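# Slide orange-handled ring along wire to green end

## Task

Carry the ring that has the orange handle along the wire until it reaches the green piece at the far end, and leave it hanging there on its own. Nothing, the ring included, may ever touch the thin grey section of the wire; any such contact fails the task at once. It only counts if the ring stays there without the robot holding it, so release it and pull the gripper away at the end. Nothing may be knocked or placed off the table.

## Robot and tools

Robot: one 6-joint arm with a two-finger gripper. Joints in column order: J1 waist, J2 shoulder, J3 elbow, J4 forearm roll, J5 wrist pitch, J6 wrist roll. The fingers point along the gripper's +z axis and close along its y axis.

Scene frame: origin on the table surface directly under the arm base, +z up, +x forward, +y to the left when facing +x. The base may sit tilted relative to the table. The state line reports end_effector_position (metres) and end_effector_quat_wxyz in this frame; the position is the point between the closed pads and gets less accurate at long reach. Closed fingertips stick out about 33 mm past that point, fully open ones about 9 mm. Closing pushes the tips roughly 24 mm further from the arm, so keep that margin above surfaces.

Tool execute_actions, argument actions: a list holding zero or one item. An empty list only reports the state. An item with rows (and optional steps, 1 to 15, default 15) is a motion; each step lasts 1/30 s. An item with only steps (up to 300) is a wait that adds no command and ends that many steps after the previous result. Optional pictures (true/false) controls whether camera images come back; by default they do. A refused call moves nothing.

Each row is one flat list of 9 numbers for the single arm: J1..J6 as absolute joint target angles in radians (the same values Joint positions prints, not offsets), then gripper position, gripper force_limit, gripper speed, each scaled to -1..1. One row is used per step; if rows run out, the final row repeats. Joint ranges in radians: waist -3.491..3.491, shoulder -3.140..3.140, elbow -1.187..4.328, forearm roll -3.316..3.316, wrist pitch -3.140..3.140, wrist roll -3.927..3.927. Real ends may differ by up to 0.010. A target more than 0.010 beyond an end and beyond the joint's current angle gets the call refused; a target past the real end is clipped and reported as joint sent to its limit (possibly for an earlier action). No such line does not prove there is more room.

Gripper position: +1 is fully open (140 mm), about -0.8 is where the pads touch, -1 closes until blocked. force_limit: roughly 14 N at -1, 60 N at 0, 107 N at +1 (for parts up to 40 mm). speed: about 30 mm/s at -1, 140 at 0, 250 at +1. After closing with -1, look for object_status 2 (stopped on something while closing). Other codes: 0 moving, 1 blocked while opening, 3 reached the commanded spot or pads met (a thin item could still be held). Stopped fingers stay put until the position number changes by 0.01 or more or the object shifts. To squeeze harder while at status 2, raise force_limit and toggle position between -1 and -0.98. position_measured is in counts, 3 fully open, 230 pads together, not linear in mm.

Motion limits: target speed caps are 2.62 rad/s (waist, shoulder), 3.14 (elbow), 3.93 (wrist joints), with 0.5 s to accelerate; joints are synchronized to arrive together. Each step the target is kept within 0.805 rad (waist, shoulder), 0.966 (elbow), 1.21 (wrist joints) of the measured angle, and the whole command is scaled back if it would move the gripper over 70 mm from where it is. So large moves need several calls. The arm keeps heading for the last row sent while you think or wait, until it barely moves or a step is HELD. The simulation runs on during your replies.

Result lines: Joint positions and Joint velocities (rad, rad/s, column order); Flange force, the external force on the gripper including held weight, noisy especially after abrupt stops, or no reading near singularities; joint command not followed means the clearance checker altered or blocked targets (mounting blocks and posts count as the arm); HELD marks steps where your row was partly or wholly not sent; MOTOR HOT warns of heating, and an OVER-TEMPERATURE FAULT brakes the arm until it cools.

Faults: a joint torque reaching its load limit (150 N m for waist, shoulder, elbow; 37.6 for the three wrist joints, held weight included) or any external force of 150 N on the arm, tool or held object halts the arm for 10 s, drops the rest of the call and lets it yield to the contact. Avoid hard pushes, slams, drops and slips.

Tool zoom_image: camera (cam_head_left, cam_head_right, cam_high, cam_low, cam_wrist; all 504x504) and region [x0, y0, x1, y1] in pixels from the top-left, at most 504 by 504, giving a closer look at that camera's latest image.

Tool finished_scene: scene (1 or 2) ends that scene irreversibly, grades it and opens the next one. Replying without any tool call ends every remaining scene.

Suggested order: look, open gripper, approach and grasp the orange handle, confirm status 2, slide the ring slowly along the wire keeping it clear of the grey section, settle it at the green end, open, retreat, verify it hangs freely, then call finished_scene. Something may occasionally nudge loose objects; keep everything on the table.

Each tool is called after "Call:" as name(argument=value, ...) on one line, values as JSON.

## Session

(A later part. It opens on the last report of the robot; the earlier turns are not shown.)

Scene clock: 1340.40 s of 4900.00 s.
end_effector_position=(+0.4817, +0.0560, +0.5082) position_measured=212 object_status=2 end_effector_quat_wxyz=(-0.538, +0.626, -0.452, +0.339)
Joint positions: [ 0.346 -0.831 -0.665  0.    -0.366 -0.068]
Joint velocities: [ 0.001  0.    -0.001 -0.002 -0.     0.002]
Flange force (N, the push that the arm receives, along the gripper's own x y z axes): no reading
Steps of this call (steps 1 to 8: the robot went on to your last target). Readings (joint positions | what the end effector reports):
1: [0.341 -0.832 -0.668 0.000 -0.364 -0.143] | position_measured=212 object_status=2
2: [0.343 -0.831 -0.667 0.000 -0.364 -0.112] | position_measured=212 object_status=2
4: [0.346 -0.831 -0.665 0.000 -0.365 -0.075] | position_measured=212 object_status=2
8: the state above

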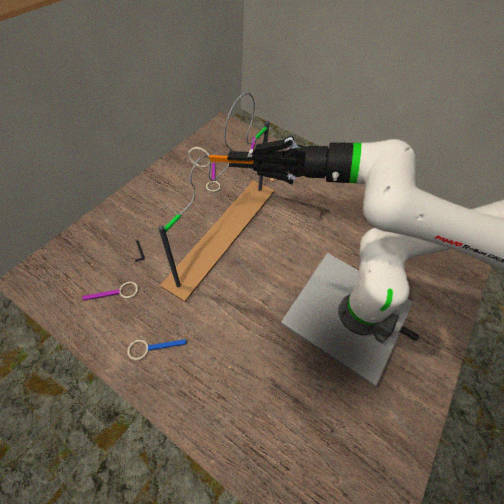

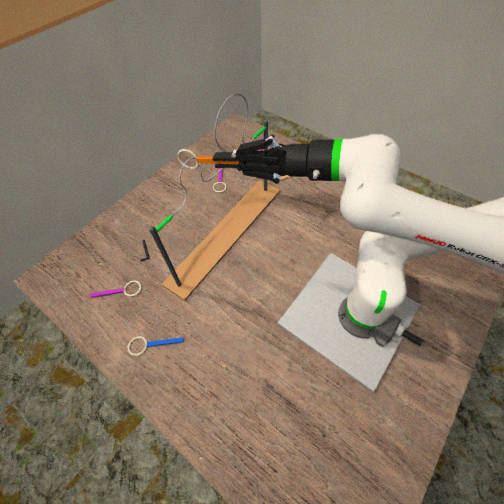

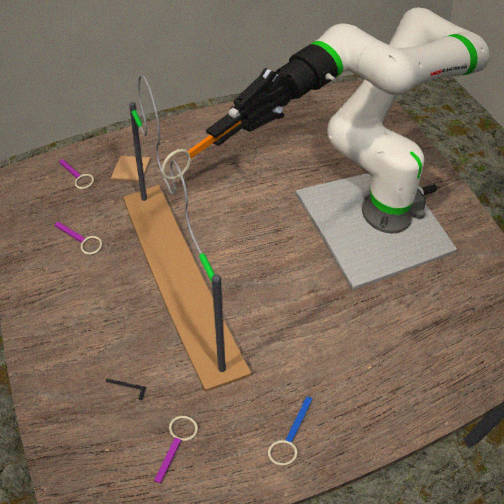

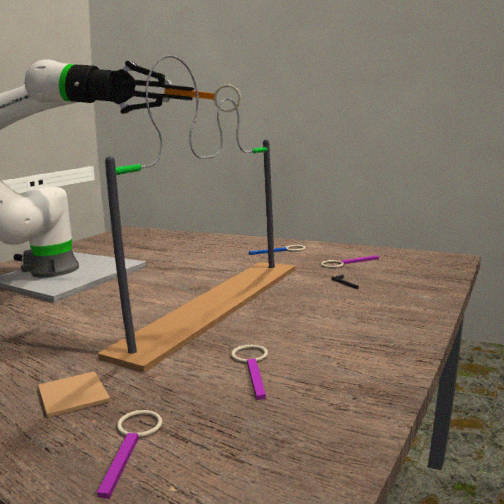

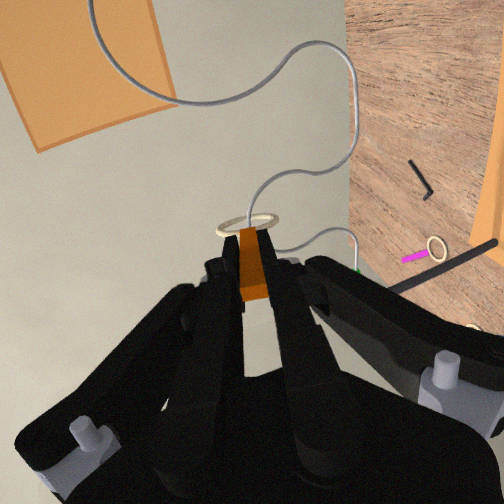

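Call:
execute_actions(actions=[{"rows":[[0.3467,-0.8304,-0.6651,0,-0.3654,-0.0625,-1,0,-0.85],[0.3478,-0.8303,-0.6655,0,-0.3647,-0.0469,-1,0,-0.85],[0.3496,-0.8299,-0.6663,0,-0.3637,-0.0210,-1,0,-0.85],[0.3521,-0.8295,-0.6674,0,-0.3622,0.0153,-1,0,-0.85],[0.3554,-0.8290,-0.6687,0,-0.3602,0.0619,-1,0,-0.85],[0.3594,-0.8283,-0.6704,0,-0.3579,0.1189,-1,0,-0.85],[0.3637,-0.8275,-0.6723,0,-0.3553,0.1811,-1,0,-0.85],[0.3681,-0.8268,-0.6741,0,-0.3527,0.2433,-1,0,-0.85],[0.3725,-0.8261,-0.6760,0,-0.3501,0.3055,-1,0,-0.85],[0.3768,-0.8253,-0.6778,0,-0.3475,0.3676,-1,0,-0.85],[0.3812,-0.8246,-0.6796,0,-0.3449,0.4298,-1,0,-0.85],[0.3855,-0.8238,-0.6815,0,-0.3424,0.4920,-1,0,-0.85],[0.3899,-0.8231,-0.6833,0,-0.3398,0.5541,-1,0,-0.85],[0.3942,-0.8223,-0.6852,0,-0.3372,0.6163,-1,0,-0.85],[0.3986,-0.8216,-0.6870,0,-0.3346,0.6785,-1,0,-0.85]],"steps":15}], pictures=false)

Call:
execute_actions(actions=[{"rows":[[0.4007,-0.8217,-0.6924,0,-0.3292,0.7390,-1,0,-0.85],[0.4028,-0.8217,-0.6979,0,-0.3238,0.7995,-1,0,-0.85],[0.4049,-0.8218,-0.7033,0,-0.3185,0.8601,-1,0,-0.85],[0.4070,-0.8218,-0.7087,0,-0.3131,0.9206,-1,0,-0.85],[0.4091,-0.8219,-0.7142,0,-0.3077,0.9811,-1,0,-0.85],[0.4112,-0.8220,-0.7196,0,-0.3023,1.0416,-1,0,-0.85],[0.4133,-0.8220,-0.7250,0,-0.2969,1.1021,-1,0,-0.85],[0.4154,-0.8221,-0.7305,0,-0.2915,1.1626,-1,0,-0.85],[0.4175,-0.8221,-0.7359,0,-0.2862,1.2232,-1,0,-0.85],[0.4196,-0.8222,-0.7413,0,-0.2808,1.2837,-1,0,-0.85],[0.4217,-0.8222,-0.7468,0,-0.2754,1.3442,-1,0,-0.85],[0.4238,-0.8223,-0.7522,0,-0.2700,1.4047,-1,0,-0.85],[0.4230,-0.8231,-0.7586,0,-0.2644,1.463,-1,0,-0.85],[0.4221,-0.8239,-0.7651,0,-0.2587,1.519,-1,0,-0.85],[0.4213,-0.8247,-0.7715,0,-0.2531,1.573,-1,0,-0.85]],"steps":15}], pictures=false)

Call:
execute_actions(actions=[{"rows":[[0.4205,-0.8255,-0.7779,0,-0.2475,1.623,-1,0,-0.85],[0.4196,-0.8263,-0.7844,0,-0.2418,1.668,-1,0,-0.85],[0.4188,-0.8270,-0.7908,0,-0.2362,1.706,-1,0,-0.85],[0.4179,-0.8278,-0.7973,0,-0.2305,1.737,-1,0,-0.85],[0.4171,-0.8286,-0.8037,0,-0.2249,1.761,-1,0,-0.85],[0.4163,-0.8294,-0.8101,0,-0.2193,1.778,-1,0,-0.85],[0.4154,-0.8302,-0.8166,0,-0.2136,1.788,-1,0,-0.85],[0.4146,-0.8310,-0.8230,0,-0.2080,1.791,-1,0,-0.85],[0.4132,-0.8315,-0.8287,0,-0.2028,1.787,-1,0,-0.85],[0.4119,-0.8321,-0.8345,0,-0.1976,1.776,-1,0,-0.85],[0.4105,-0.8326,-0.8402,0,-0.1924,1.758,-1,0,-0.85],[0.4092,-0.8332,-0.8459,0,-0.1873,1.733,-1,0,-0.85],[0.4078,-0.8337,-0.8516,0,-0.1821,1.701,-1,0,-0.85],[0.4064,-0.8342,-0.8574,0,-0.1769,1.663,-1,0,-0.85],[0.4051,-0.8348,-0.8631,0,-0.1717,1.619,-1,0,-0.85]],"steps":15}], pictures=false)

Call:
execute_actions(actions=[{"rows":[[0.4037,-0.8353,-0.8688,0,-0.1665,1.571,-1,0,-0.85],[0.4052,-0.8341,-0.8736,0,-0.1605,1.517,-1,0,-0.85],[0.4066,-0.8329,-0.8784,0,-0.1545,1.458,-1,0,-0.85],[0.4081,-0.8317,-0.8832,0,-0.1485,1.396,-1,0,-0.85],[0.4095,-0.8304,-0.8879,0,-0.1425,1.334,-1,0,-0.85],[0.4110,-0.8292,-0.8927,0,-0.1365,1.272,-1,0,-0.85],[0.4125,-0.8280,-0.8975,0,-0.1305,1.210,-1,0,-0.85],[0.4139,-0.8268,-0.9023,0,-0.1246,1.148,-1,0,-0.85],[0.4154,-0.8256,-0.9071,0,-0.1186,1.086,-1,0,-0.85],[0.4169,-0.8244,-0.9119,0,-0.1126,1.024,-1,0,-0.85],[0.4183,-0.8232,-0.9167,0,-0.1066,0.962,-1,0,-0.85],[0.4198,-0.8219,-0.9214,0,-0.1006,0.900,-1,0,-0.85],[0.4212,-0.8207,-0.9262,0,-0.0946,0.838,-1,0,-0.85],[0.4227,-0.8195,-0.9310,0,-0.0886,0.776,-1,0,-0.85]],"steps":14}], pictures=false)

Call:
execute_actions(actions=[{"rows":[[0.4261,-0.8171,-0.9322,0,-0.0850,0.712,-1,0,-0.85],[0.4296,-0.8147,-0.9334,0,-0.0814,0.648,-1,0,-0.85],[0.4330,-0.8123,-0.9345,0,-0.0779,0.584,-1,0,-0.85],[0.4365,-0.8099,-0.9357,0,-0.0743,0.520,-1,0,-0.85],[0.4399,-0.8075,-0.9369,0,-0.0707,0.456,-1,0,-0.85],[0.4433,-0.8051,-0.9381,0,-0.0671,0.392,-1,0,-0.85],[0.4468,-0.8028,-0.9392,0,-0.0636,0.328,-1,0,-0.85],[0.4502,-0.8004,-0.9404,0,-0.0600,0.264,-1,0,-0.85],[0.4536,-0.7980,-0.9416,0,-0.0564,0.200,-1,0,-0.85],[0.4571,-0.7956,-0.9428,0,-0.0528,0.140,-1,0,-0.85],[0.4605,-0.7932,-0.9439,0,-0.0493,0.086,-1,0,-0.85],[0.4640,-0.7908,-0.9451,0,-0.0457,0.039,-1,0,-0.85],[0.4674,-0.7884,-0.9463,0,-0.0421,-0.001,-1,0,-0.85]],"steps":13}], pictures=false)

Call:
execute_actions(actions=[{"rows":[[0.4717,-0.7849,-0.9451,0,-0.0398,-0.034,-1,0,-0.85],[0.4768,-0.7808,-0.9437,0,-0.0371,-0.060,-1,0,-0.85],[0.4825,-0.7761,-0.9421,0,-0.0340,-0.079,-1,0,-0.85],[0.4890,-0.7708,-0.9403,0,-0.0305,-0.092,-1,0,-0.85],[0.4962,-0.7649,-0.9383,0,-0.0266,-0.101,-1,0,-0.85],[0.5034,-0.7590,-0.9363,0,-0.0227,-0.106,-1,0,-0.85],[0.5106,-0.7532,-0.9343,0,-0.0189,-0.109,-1,0,-0.85],[0.5179,-0.7473,-0.9323,0,-0.0150,-0.111,-1,0,-0.85],[0.5251,-0.7414,-0.9303,0,-0.0111,-0.113,-1,0,-0.85],[0.5323,-0.7356,-0.9283,0,-0.0073,-0.115,-1,0,-0.85],[0.5395,-0.7297,-0.9263,0,-0.0034,-0.116,-1,0,-0.85],[0.5460,-0.7244,-0.9245,0,0.0001,-0.117,-1,0,-0.85],[0.5517,-0.7197,-0.9229,0,0.0032,-0.118,-1,0,-0.85],[0.5565,-0.7158,-0.9216,0,0.0058,-0.119,-1,0,-0.85],[0.5604,-0.7127,-0.9205,0,0.0078,-0.120,-1,0,-0.85]],"steps":15}], pictures=false)

Call:
execute_actions(actions=[{"rows":[[0.5634,-0.7102,-0.9197,0,0.0095,-0.120,-1,0,-0.85],[0.5656,-0.7084,-0.9191,0,0.0106,-0.121,-1,0,-0.85],[0.5670,-0.7073,-0.9187,0,0.0114,-0.121,-1,0,-0.85],[0.5679,-0.7066,-0.9184,0,0.0119,-0.121,-1,0,-0.85],[0.5683,-0.7062,-0.9183,0,0.0121,-0.121,-1,0,-0.85]],"steps":10}])

Call:
zoom_image(camera="cam_wrist", region=[170, 120, 330, 280])

Call:
zoom_image(camera="cam_low", region=[200, 100, 300, 200])

Call:
zoom_image(camera="cam_high", region=[160, 200, 280, 320])

Scene clock: 1460.90 s of 4900.00 s.
end_effector_position=(+0.4823, +0.0736, +0.5015) position_measured=212 object_status=2 end_effector_quat_wxyz=(-0.449, +0.720, -0.278, +0.450)
Joint positions: [ 0.38  -0.825 -0.679  0.    -0.346  0.415]
Joint velocities: [ 0.115  0.02  -0.049 -0.001  0.068  1.628]
Flange force (N, the push that the arm receives, along the gripper's own x y z axes): no reading
Steps of this call (steps 1 to 30: the robot went on to your last target; steps 31 to 90: nothing new was sent; then 117.00 s passed at rest; steps 91 to 105: all 15 steps of this action). Readings (joint positions | what the end effector reports):
91: [0.346 -0.830 -0.665 0.000 -0.366 -0.067] | position_measured=212 object_status=2
92: [0.347 -0.830 -0.665 0.000 -0.366 -0.064] | position_measured=212 object_status=2
94: [0.348 -0.830 -0.665 0.000 -0.365 -0.042] | position_measured=212 object_status=2
98: [0.356 -0.829 -0.669 0.000 -0.360 0.070] | position_measured=212 object_status=2
105: the state above

Scene clock: 1461.40 s of 4900.00 s.
end_effector_position=(+0.4828, +0.0942, +0.4738) position_measured=212 object_status=2 end_effector_quat_wxyz=(-0.226, +0.769, +0.071, +0.594)
Joint positions: [ 0.419 -0.822 -0.743  0.    -0.279  1.294]
Joint velocities: [ 0.041  0.001 -0.171 -0.001  0.159  1.741]
Flange force (N, the push that the arm receives, along the gripper's own x y z axes): no reading
Steps of this call (steps 1 to 15: all 15 steps of this action). Readings (joint positions | what the end effector reports):
1: [0.384 -0.824 -0.681 0.000 -0.343 0.471] | position_measured=212 object_status=2
2: [0.388 -0.823 -0.683 0.000 -0.341 0.528] | position_measured=212 object_status=2
4: [0.394 -0.823 -0.688 0.000 -0.334 0.643] | position_measured=212 object_status=2
8: [0.405 -0.822 -0.705 0.000 -0.316 0.877] | position_measured=212 object_status=2
15: the state above

Scene clock: 1461.90 s of 4900.00 s.
end_effector_position=(+0.4825, +0.0885, +0.4311) position_measured=212 object_status=2 end_effector_quat_wxyz=(-0.082, +0.734, +0.240, +0.630)
Joint positions: [ 0.409 -0.833 -0.846  0.    -0.187  1.755]
Joint velocities: [-0.032 -0.012 -0.13   0.     0.116 -0.691]
Flange force (N, the push that the arm receives, along the gripper's own x y z axes): no reading
Steps of this call (steps 1 to 15: all 15 steps of this action). Readings (joint positions | what the end effector reports):
1: [0.420 -0.822 -0.749 0.000 -0.274 1.353] | position_measured=212 object_status=2
2: [0.421 -0.822 -0.755 0.000 -0.268 1.411] | position_measured=212 object_status=2
4: [0.421 -0.823 -0.768 0.000 -0.257 1.523] | position_measured=212 object_status=2
8: [0.419 -0.827 -0.797 0.000 -0.231 1.706] | position_measured=212 object_status=2
15: the state above

Scene clock: 1462.37 s of 4900.00 s.
end_effector_position=(+0.4827, +0.0918, +0.4032) position_measured=212 object_status=2 end_effector_quat_wxyz=(-0.293, +0.772, -0.021, +0.564)
Joint positions: [ 0.415 -0.826 -0.909  0.    -0.116  1.061]
Joint velocities: [ 0.046  0.039 -0.134 -0.002  0.167 -1.725]
Flange force (N, the push that the arm receives, along the gripper's own x y z axes): no reading
Steps of this call (steps 1 to 14: all 14 steps of this action). Readings (joint positions | what the end effector reports):
1: [0.408 -0.834 -0.850 0.000 -0.183 1.727] | position_measured=212 object_status=2
2: [0.407 -0.834 -0.855 0.000 -0.179 1.690] | position_measured=212 object_status=2
4: [0.406 -0.834 -0.864 0.000 -0.170 1.603] | position_measured=212 object_status=2
8: [0.407 -0.833 -0.882 0.000 -0.149 1.401] | position_measured=212 object_status=2
14: the state above

Scene clock: 1462.80 s of 4900.00 s.
end_effector_position=(+0.4833, +0.1109, +0.3863) position_measured=212 object_status=2 end_effector_quat_wxyz=(-0.495, +0.709, -0.306, +0.398)
Joint positions: [ 0.451 -0.8   -0.94   0.    -0.06   0.266]
Joint velocities: [ 0.103  0.071 -0.038 -0.001  0.11  -1.755]
Flange force (N, the push that the arm receives, along the gripper's own x y z axes): no reading
Steps of this call (steps 1 to 13: all 13 steps of this action). Readings (joint positions | what the end effector reports):
1: [0.417 -0.824 -0.913 0.000 -0.111 1.002] | position_measured=212 object_status=2
2: [0.419 -0.823 -0.918 0.000 -0.105 0.942] | position_measured=212 object_status=2
4: [0.423 -0.820 -0.924 0.000 -0.095 0.822] | position_measured=212 object_status=2
8: [0.434 -0.811 -0.933 0.000 -0.079 0.575] | position_measured=212 object_status=2
13: the state above

Scene clock: 1463.30 s of 4900.00 s.
end_effector_position=(+0.4857, +0.1699, +0.3823) position_measured=212 object_status=2 end_effector_quat_wxyz=(-0.576, +0.659, -0.402, +0.268)
Joint positions: [ 0.552 -0.72  -0.923  0.     0.003 -0.118]
Joint velocities: [ 0.163  0.134  0.045 -0.     0.087 -0.033]
Flange force (N, the push that the arm receives, along the gripper's own x y z axes): no reading
Steps of this call (steps 1 to 15: all 15 steps of this action). Readings (joint positions | what the end effector reports):
1: [0.454 -0.798 -0.941 0.000 -0.056 0.207] | position_measured=212 object_status=2
2: [0.458 -0.795 -0.943 0.000 -0.052 0.151] | position_measured=212 object_status=2
4: [0.467 -0.788 -0.944 0.000 -0.045 0.051] | position_measured=212 object_status=2
8: [0.497 -0.765 -0.940 0.000 -0.027 -0.083] | position_measured=212 object_status=2
15: the state above

Scene clock: 1463.63 s of 4900.00 s.
end_effector_position=(+0.4856, +0.1801, +0.3822) position_measured=212 object_status=2 end_effector_quat_wxyz=(-0.579, +0.662, -0.398, +0.262)
Joint positions: [ 0.568 -0.706 -0.918  0.     0.012 -0.121]
Joint velocities: [ 0.001 -0.     0.001 -0.     0.    -0.   ]
Flange force (N, the push that the arm receives, along the gripper's own x y z axes): no reading
Steps of this call (steps 1 to 10: all 10 steps of this action). Readings (joint positions | what the end effector reports):
1: [0.557 -0.716 -0.922 0.000 0.006 -0.119] | position_measured=212 object_status=2
2: [0.561 -0.712 -0.920 0.000 0.008 -0.120] | position_measured=212 object_status=2
4: [0.566 -0.708 -0.919 0.000 0.011 -0.121] | position_measured=212 object_status=2
8: [0.568 -0.706 -0.918 0.000 0.012 -0.121] | position_measured=212 object_status=2
10: the state above

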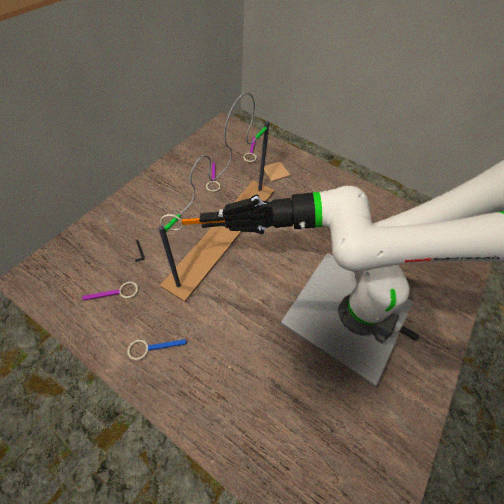

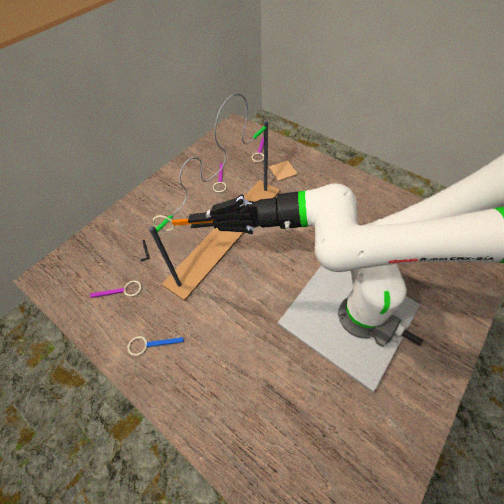

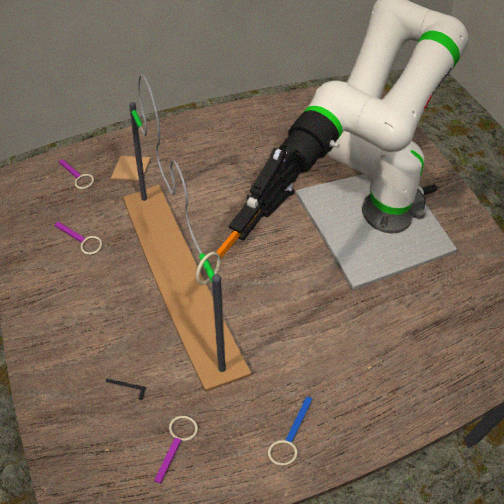

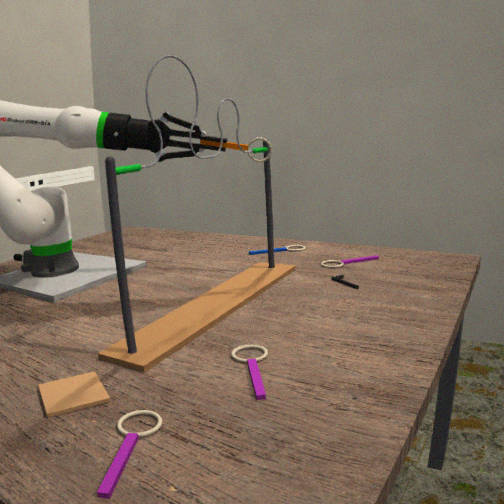

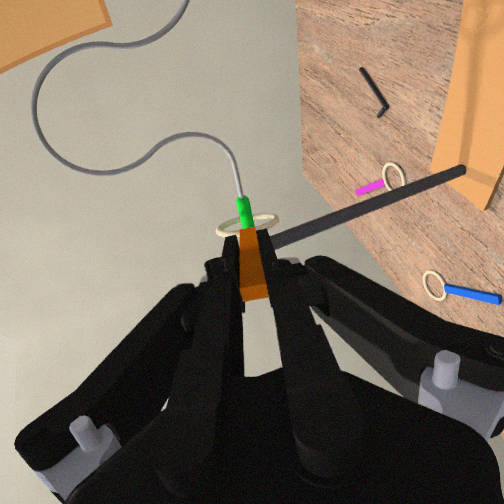

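Region (170, 120, 330, 280) of cam_wrist's 504x504 image, scaled by 3.150, with more detail than that image has.

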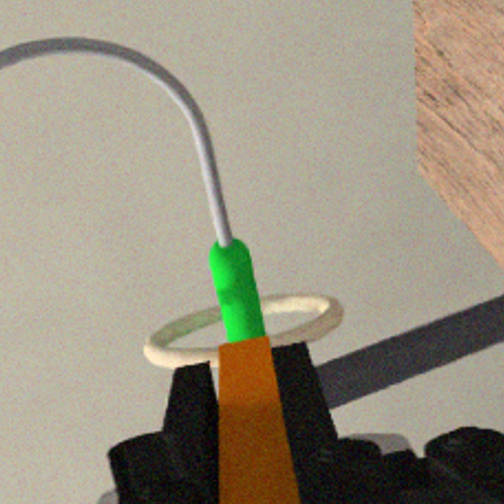

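Region (200, 100, 300, 200) of cam_low's 504x504 image, scaled by 5.040, with more detail than that image has.

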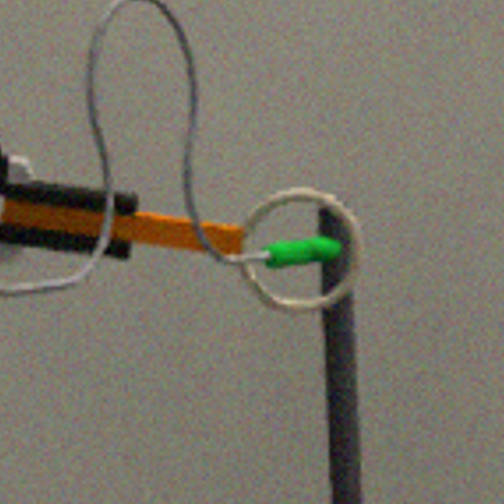

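Region (160, 200, 280, 320) of cam_high's 504x504 image, scaled by 4.200, with more detail than that image has.

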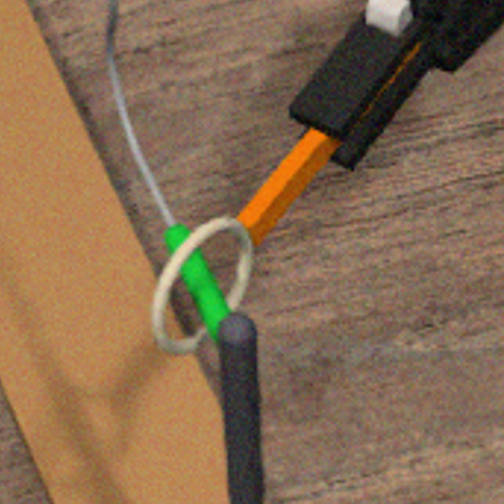

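Call:
zoom_image(camera="cam_low", region=[150, 80, 290, 220])

Call:
zoom_image(camera="cam_high", region=[250, 380, 350, 480])

Call:
zoom_image(camera="cam_head_left", region=[140, 170, 280, 310])

Region (150, 80, 290, 220) of cam_low's 504x504 image, scaled by 3.600, with more detail than that image has.

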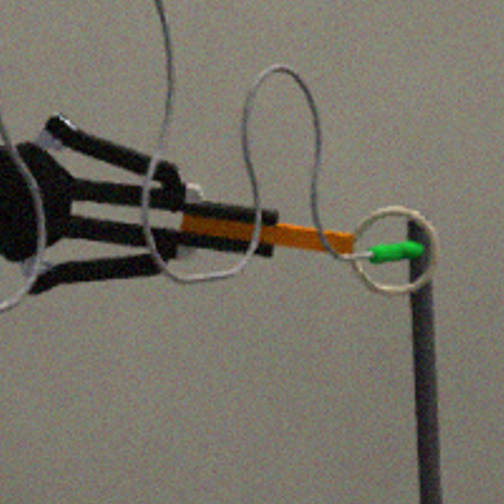

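Region (250, 380, 350, 480) of cam_high's 504x504 image, scaled by 5.040, with more detail than that image has.

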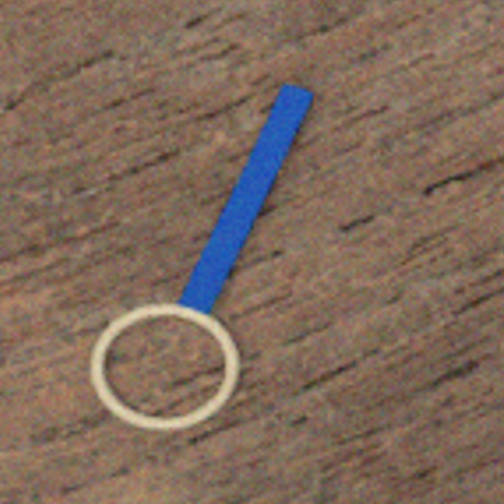

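Region (140, 170, 280, 310) of cam_head_left's 504x504 image, scaled by 3.600, with more detail than that image has.

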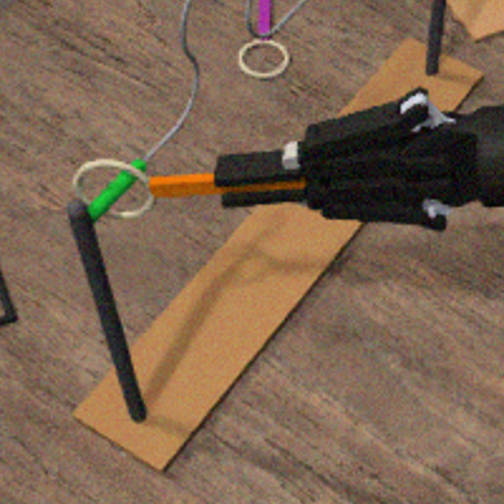

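Call:
execute_actions(actions=[{"rows":[[0.5683,-0.7059,-0.9190,0,0.0132,-0.1186,-1,0,-0.85],[0.5683,-0.7049,-0.9210,0,0.0161,-0.1120,-1,0,-0.85],[0.5683,-0.7034,-0.9240,0,0.0206,-0.1021,-1,0,-0.85],[0.5683,-0.7016,-0.9278,0,0.0262,-0.0896,-1,0,-0.85],[0.5683,-0.6996,-0.9321,0,0.0325,-0.0755,-1,0,-0.85],[0.5683,-0.6974,-0.9366,0,0.0392,-0.0605,-1,0,-0.85],[0.5683,-0.6952,-0.9411,0,0.0459,-0.0455,-1,0,-0.85],[0.5683,-0.6932,-0.9454,0,0.0522,-0.0314,-1,0,-0.85],[0.5683,-0.6913,-0.9492,0,0.0578,-0.0189,-1,0,-0.85],[0.5683,-0.6899,-0.9522,0,0.0623,-0.0090,-1,0,-0.85],[0.5683,-0.6889,-0.9542,0,0.0652,-0.0024,-1,0,-0.85],[0.5683,-0.6886,-0.9549,0,0.0663,0,-1,0,-0.85]],"steps":14}], pictures=true)

Call:
zoom_image(camera="cam_low", region=[170, 90, 310, 230])

Call:
execute_actions(actions=[{"rows":[[0.5683,-0.6886,-0.9549,0,0.0663,0,1,0,0],[0.5683,-0.6886,-0.9549,0,0.0663,0,1,0,0],[0.5683,-0.6886,-0.9549,0,0.0663,0,1,0,0],[0.5683,-0.6886,-0.9549,0,0.0663,0,1,0,0],[0.5683,-0.6886,-0.9549,0,0.0663,0,1,0,0],[0.5683,-0.6886,-0.9549,0,0.0663,0,1,0,0],[0.5683,-0.6886,-0.9549,0,0.0663,0,1,0,0],[0.5683,-0.6886,-0.9549,0,0.0663,0,1,0,0],[0.5683,-0.6886,-0.9549,0,0.0663,0,1,0,0],[0.5683,-0.6886,-0.9549,0,0.0663,0,1,0,0],[0.5683,-0.6865,-0.9560,0,0.0703,0,1,0,0],[0.5683,-0.6818,-0.9584,0,0.0793,0,1,0,0],[0.5683,-0.6744,-0.9622,0,0.0933,0,1,0,0],[0.5683,-0.6645,-0.9673,0,0.1123,0,1,0,0],[0.5683,-0.6514,-0.9740,0,0.1373,0,1,0,0]],"steps":15}], pictures=false)

Call:
execute_actions(actions=[{"rows":[[0.5683,-0.6351,-0.9824,0,0.1683,0,1,0,0],[0.5683,-0.6162,-0.9921,0,0.2043,0,1,0,0],[0.5683,-0.5952,-1.0028,0,0.2443,0,1,0,0],[0.5683,-0.5727,-1.0144,0,0.2873,0,1,0,0],[0.5683,-0.5487,-1.0267,0,0.3329,0,1,0,0],[0.5683,-0.5248,-1.0390,0,0.3785,0,1,0,0],[0.5683,-0.4976,-1.0477,0,0.4241,0,1,0,0],[0.5683,-0.4653,-1.0513,0,0.4697,0,1,0,0],[0.5683,-0.4331,-1.0548,0,0.5153,0,1,0,0],[0.5683,-0.4009,-1.0584,0,0.5609,0,1,0,0],[0.5683,-0.3687,-1.0619,0,0.6065,0,1,0,0],[0.5683,-0.3364,-1.0655,0,0.6521,0,1,0,0],[0.5683,-0.3042,-1.0690,0,0.6977,0,1,0,0],[0.5683,-0.2720,-1.0726,0,0.7433,0,1,0,0],[0.5683,-0.2398,-1.0761,0,0.7889,0,1,0,0]],"steps":15}], pictures=true)

Call:
zoom_image(camera="cam_low", region=[170, 90, 310, 230])

Call:
execute_actions(actions=[{"rows":[[0.5683,-0.2069,-1.0785,0,0.8345,0,1,0,0],[0.5683,-0.1721,-1.0773,0,0.8801,0,1,0,0],[0.5683,-0.1373,-1.0761,0,0.9257,0,1,0,0],[0.5683,-0.1025,-1.0748,0,0.9713,0,1,0,0],[0.5683,-0.0678,-1.0736,0,1.0169,0,1,0,0],[0.5683,-0.0330,-1.0724,0,1.0625,0,1,0,0],[0.5683,0.0018,-1.0711,0,1.1081,0,1,0,0],[0.5683,0.0366,-1.0699,0,1.1537,0,1,0,0],[0.5683,0.0714,-1.0687,0,1.1993,0,1,0,0],[0.5683,0.1078,-1.0636,0,1.2449,0,1,0,0],[0.5683,0.1444,-1.0583,0,1.2905,0,1,0,0],[0.5683,0.1809,-1.0529,0,1.3361,0,1,0,0],[0.5683,0.2146,-1.0480,0,1.3781,0,1,0,0],[0.5683,0.2450,-1.0436,0,1.4161,0,1,0,0],[0.5683,0.2723,-1.0396,0,1.4501,0,1,0,0]],"steps":15}], pictures=true)

Call:
zoom_image(camera="cam_low", region=[170, 90, 310, 230])

Call:
execute_actions(actions=[{"rows":[[0.5683,0.2963,-1.0360,0,1.4801,0,1,0,0],[0.5683,0.3198,-1.0363,0,1.5061,0,1,0,0],[0.5683,0.3396,-1.0375,0,1.5271,0,1,0,0],[0.5683,0.3557,-1.0384,0,1.5441,0,1,0,0],[0.5683,0.3679,-1.0392,0,1.5571,0,1,0,0],[0.5683,0.3764,-1.0397,0,1.5661,0,1,0,0],[0.5683,0.3811,-1.0400,0,1.5711,0,1,0,0],[0.5683,0.3829,-1.0401,0,1.5730,0,1,0,0]],"steps":14}], pictures=true)

Call:
zoom_image(camera="cam_low", region=[170, 110, 310, 250])

Scene clock: 1584.10 s of 4900.00 s.
end_effector_position=(+0.4857, +0.1801, +0.3643) position_measured=212 object_status=2 end_effector_quat_wxyz=(-0.562, +0.685, -0.358, +0.296)
Joint positions: [ 0.568 -0.689 -0.955  0.     0.066 -0.001]
Joint velocities: [ 0.     0.005 -0.012  0.     0.021  0.043]
Flange force (N, the push that the arm receives, along the gripper's own x y z axes): no reading
Steps of this call (steps 1 to 15: the robot went on to your last target; steps 16 to 90: nothing new was sent; then 117.00 s passed at rest; steps 91 to 104: all 14 steps of this action). Readings (joint positions | what the end effector reports):
91: [0.568 -0.706 -0.918 0.000 0.012 -0.121] | position_measured=212 object_status=2
92: [0.568 -0.706 -0.919 0.000 0.013 -0.119] | position_measured=212 object_status=2
94: [0.568 -0.704 -0.922 0.000 0.018 -0.108] | position_measured=212 object_status=2
98: [0.568 -0.698 -0.936 0.000 0.038 -0.062] | position_measured=212 object_status=2
104: the state above

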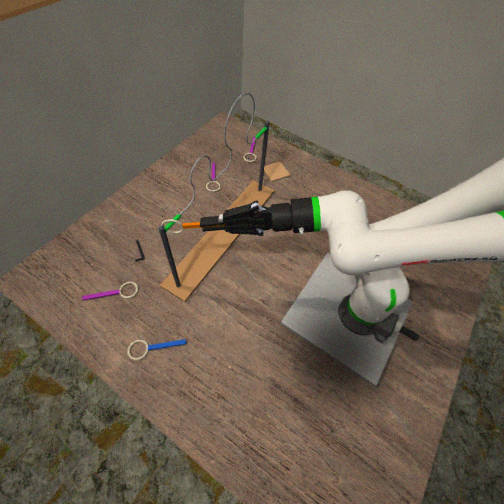

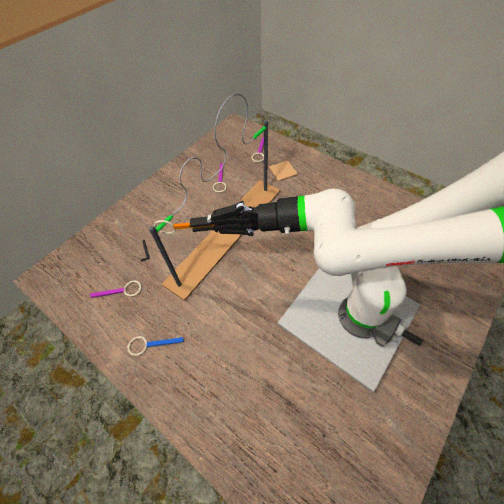

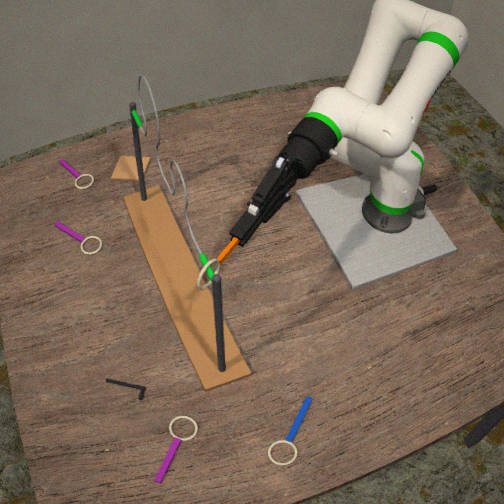

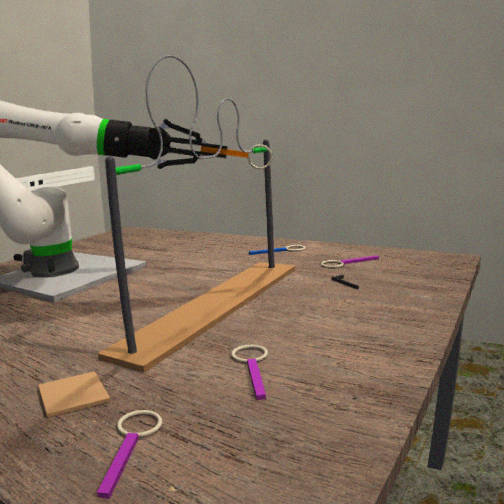

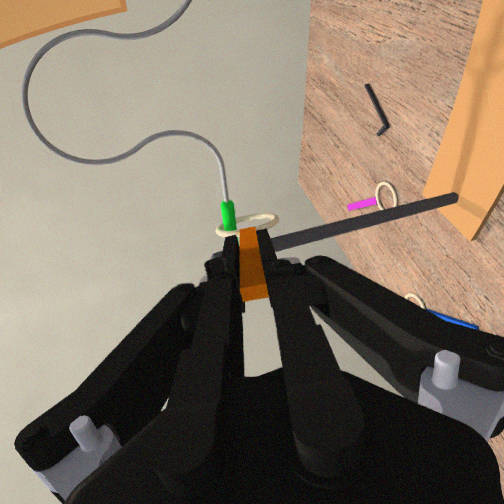

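Region (170, 90, 310, 230) of cam_low's 504x504 image, scaled by 3.600, with more detail than that image has.

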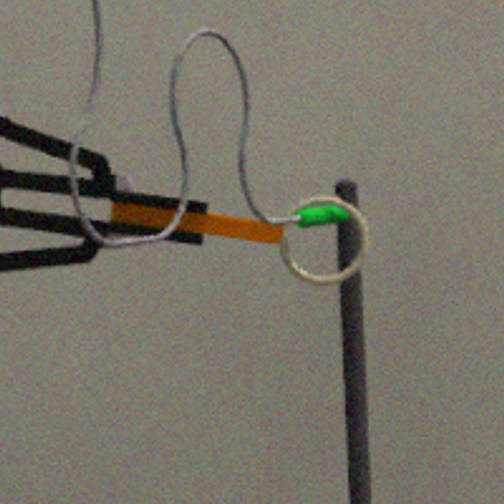

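Scene clock: 1584.60 s of 4900.00 s.
end_effector_position=(+0.4879, +0.1815, +0.3607) position_measured=108 object_status=0 end_effector_quat_wxyz=(-0.564, +0.683, -0.356, +0.298)
Joint positions: [ 0.568 -0.673 -0.963  0.     0.096 -0.   ]
Joint velocities: [-0.001  0.216 -0.112  0.001  0.409 -0.   ]
Flange force (N, the push that the arm receives, along the gripper's own x y z axes): no reading
Steps of this call (steps 1 to 15: all 15 steps of this action). Readings (joint positions | what the end effector reports):
1: [0.568 -0.689 -0.955 0.000 0.066 -0.000] | position_measured=212 object_status=0
2: [0.568 -0.689 -0.955 0.000 0.066 -0.000] | position_measured=212 object_status=0
4: [0.568 -0.689 -0.955 0.000 0.066 -0.000] | position_measured=191 object_status=0
8: [0.568 -0.689 -0.955 0.000 0.066 -0.000] | position_measured=161 object_status=0
15: the state above

Scene clock: 1585.10 s of 4900.00 s.
end_effector_position=(+0.5151, +0.2001, +0.3083) position_measured=3 object_status=0 end_effector_quat_wxyz=(-0.600, +0.652, -0.339, +0.317)
Joint positions: [ 0.568 -0.364 -1.061  0.     0.612  0.   ]
Joint velocities: [ 0.001  0.892 -0.112 -0.001  1.268  0.   ]
Flange force (N, the push that the arm receives, along the gripper's own x y z axes): no reading
Steps of this call (steps 1 to 15: all 15 steps of this action). Readings (joint positions | what the end effector reports):
1: [0.568 -0.665 -0.967 0.000 0.112 -0.000] | position_measured=100 object_status=0
2: [0.568 -0.655 -0.972 0.000 0.131 -0.000] | position_measured=93 object_status=0
4: [0.568 -0.628 -0.986 0.000 0.182 0.000] | position_measured=78 object_status=0
8: [0.568 -0.555 -1.022 0.000 0.320 0.000] | position_measured=47 object_status=0
15: the state above

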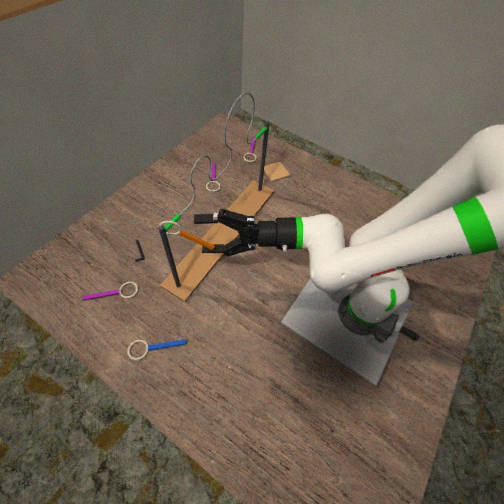

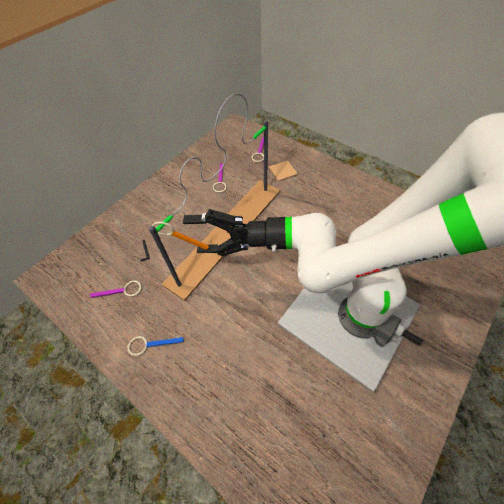

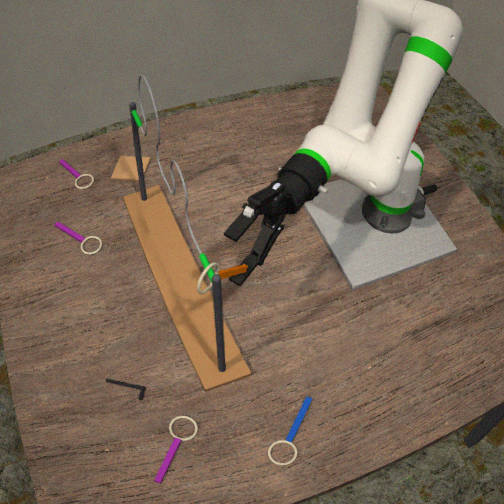

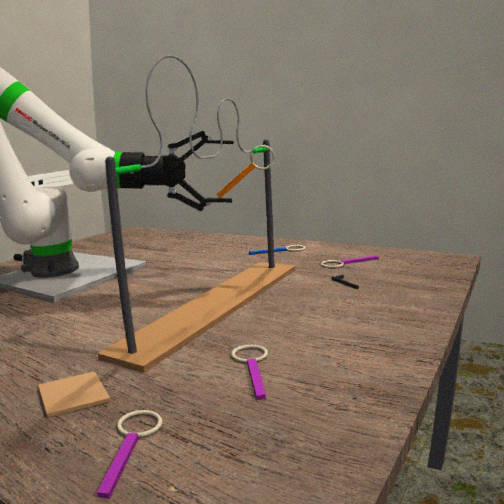

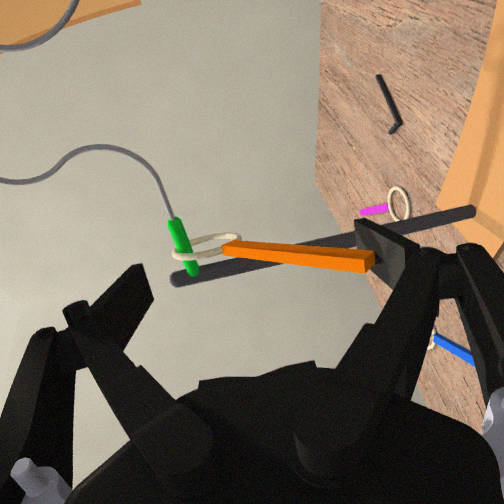

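Region (170, 90, 310, 230) of cam_low's 504x504 image, scaled by 3.600, with more detail than that image has.

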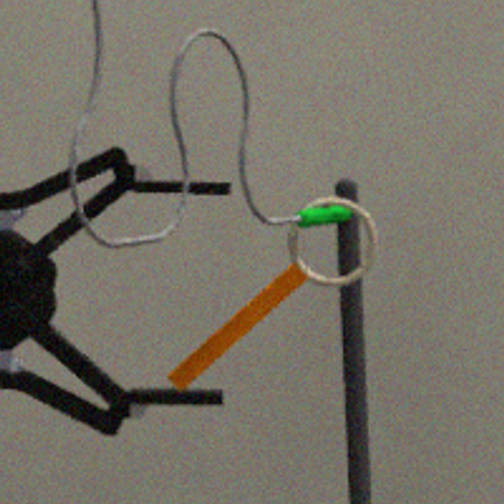

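Scene clock: 1585.60 s of 4900.00 s.
end_effector_position=(+0.5387, +0.2162, +0.2666) position_measured=3 object_status=3 end_effector_quat_wxyz=(+0.651, -0.600, +0.312, -0.343)
Joint positions: [ 0.568  0.131 -1.063  0.     1.272  0.   ]
Joint velocities: [0.001 1.008 0.123 0.001 1.262 0.   ]
Flange force (N, the push that the arm receives, along the gripper's own x y z axes): [8.4 1.2 -4.7]
Steps of this call (steps 1 to 15: all 15 steps of this action). Readings (joint positions | what the end effector reports):
1: [0.568 -0.333 -1.065 0.000 0.656 0.000] | position_measured=3 object_status=0
2: [0.568 -0.302 -1.068 0.000 0.699 0.000] | position_measured=3 object_status=0
4: [0.568 -0.239 -1.074 0.000 0.787 0.000] | position_measured=3 object_status=0
8: [0.568 -0.108 -1.075 0.000 0.963 0.000] | position_measured=3 object_status=3
15: the state above

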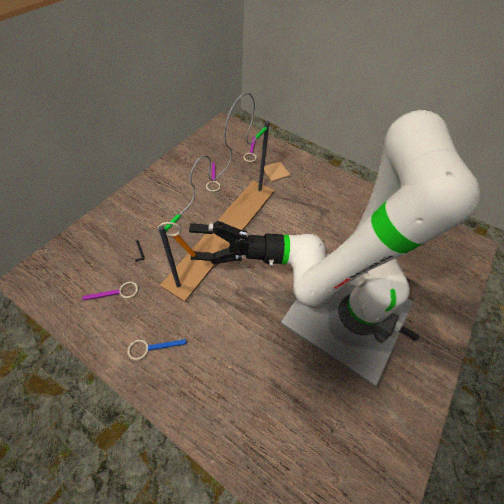

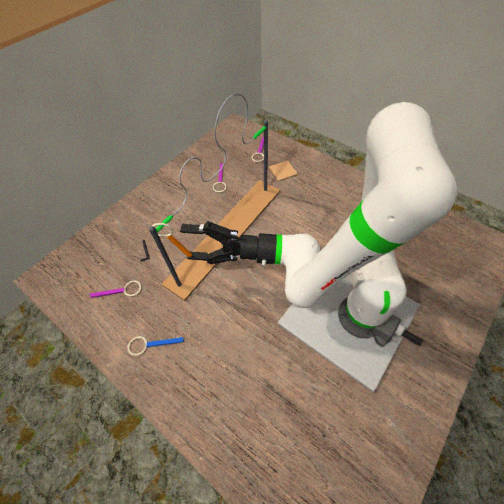

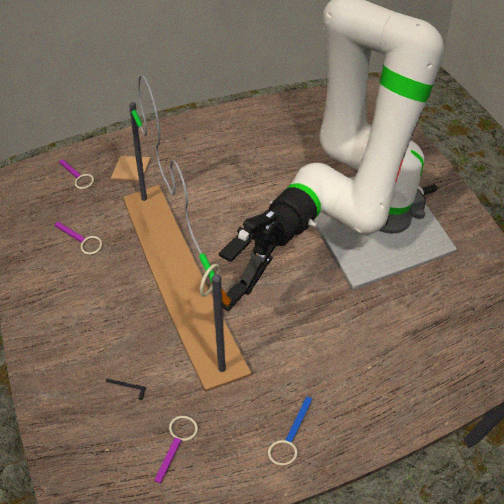

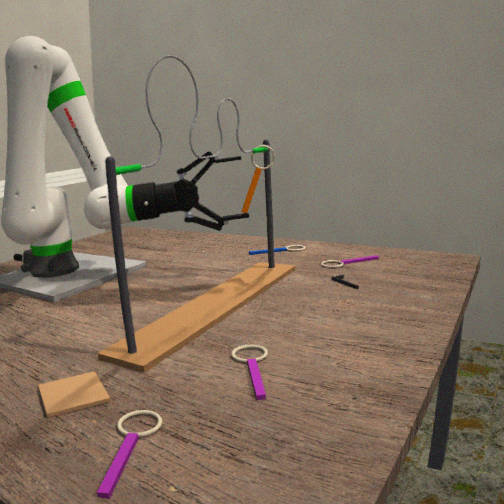

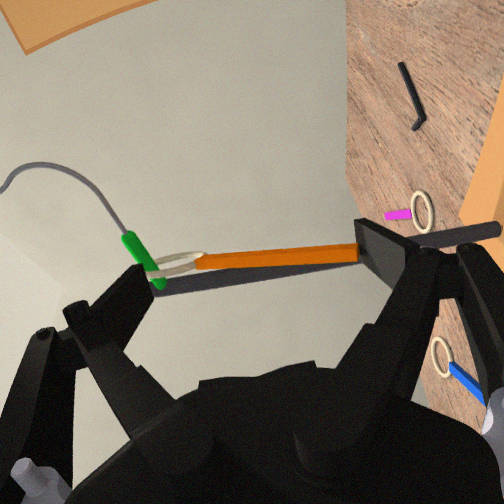

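Region (170, 90, 310, 230) of cam_low's 504x504 image, scaled by 3.600, with more detail than that image has.

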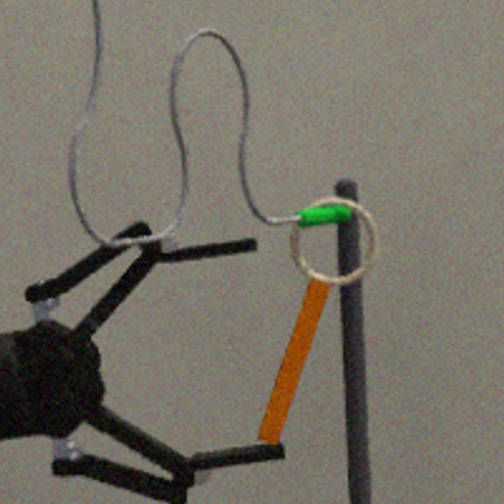

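Scene clock: 1586.07 s of 4900.00 s.
end_effector_position=(+0.5404, +0.2172, +0.2403) position_measured=3 object_status=3 end_effector_quat_wxyz=(+0.672, -0.577, +0.300, -0.354)
Joint positions: [ 0.568  0.383 -1.04   0.     1.573  0.   ]
Joint velocities: [-0.    -0.001 -0.001 -0.     0.001  0.   ]
Flange force (N, the push that the arm receives, along the gripper's own x y z axes): [8.8 -0.9 -3.1]
Steps of this call (steps 1 to 14: all 14 steps of this action). Readings (joint positions | what the end effector reports):
1: [0.568 0.165 -1.058 0.000 1.315 0.000] | position_measured=3 object_status=3
2: [0.568 0.198 -1.053 0.000 1.356 0.000] | position_measured=3 object_status=3
4: [0.568 0.259 -1.044 0.000 1.431 0.000] | position_measured=3 object_status=3
8: [0.568 0.353 -1.039 0.000 1.540 0.000] | position_measured=3 object_status=3
14: the state above

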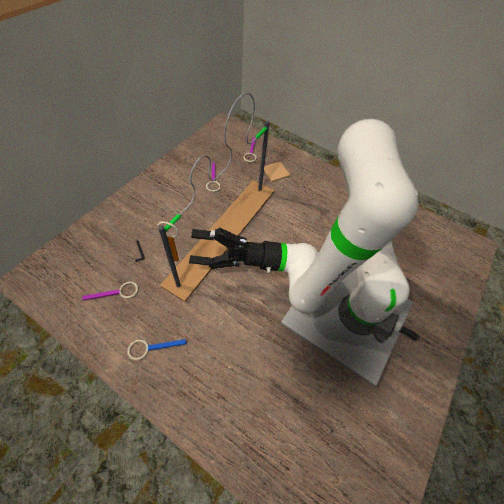

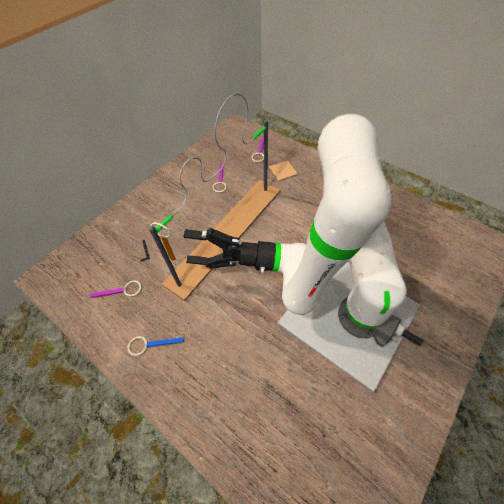

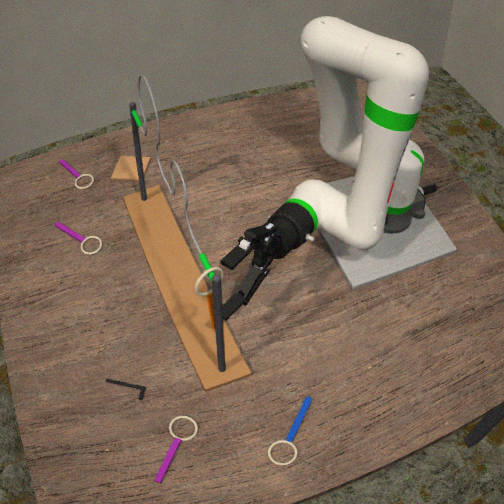

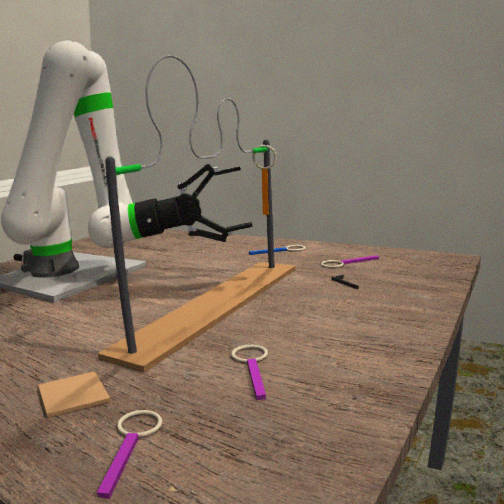

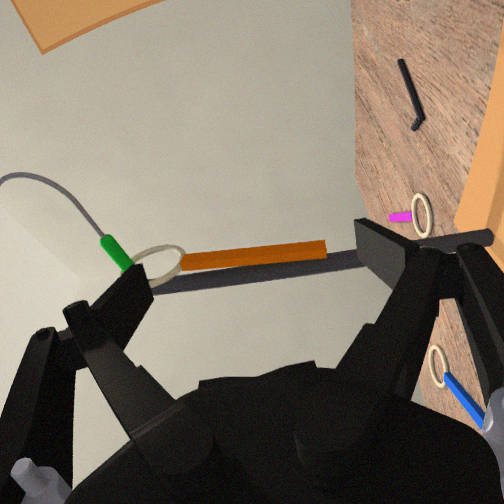

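Region (170, 110, 310, 250) of cam_low's 504x504 image, scaled by 3.600, with more detail than that image has.

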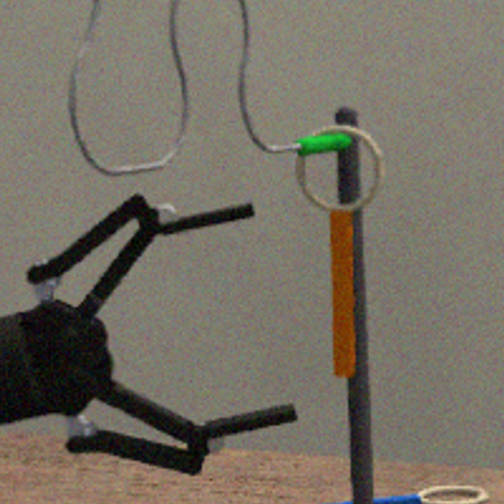

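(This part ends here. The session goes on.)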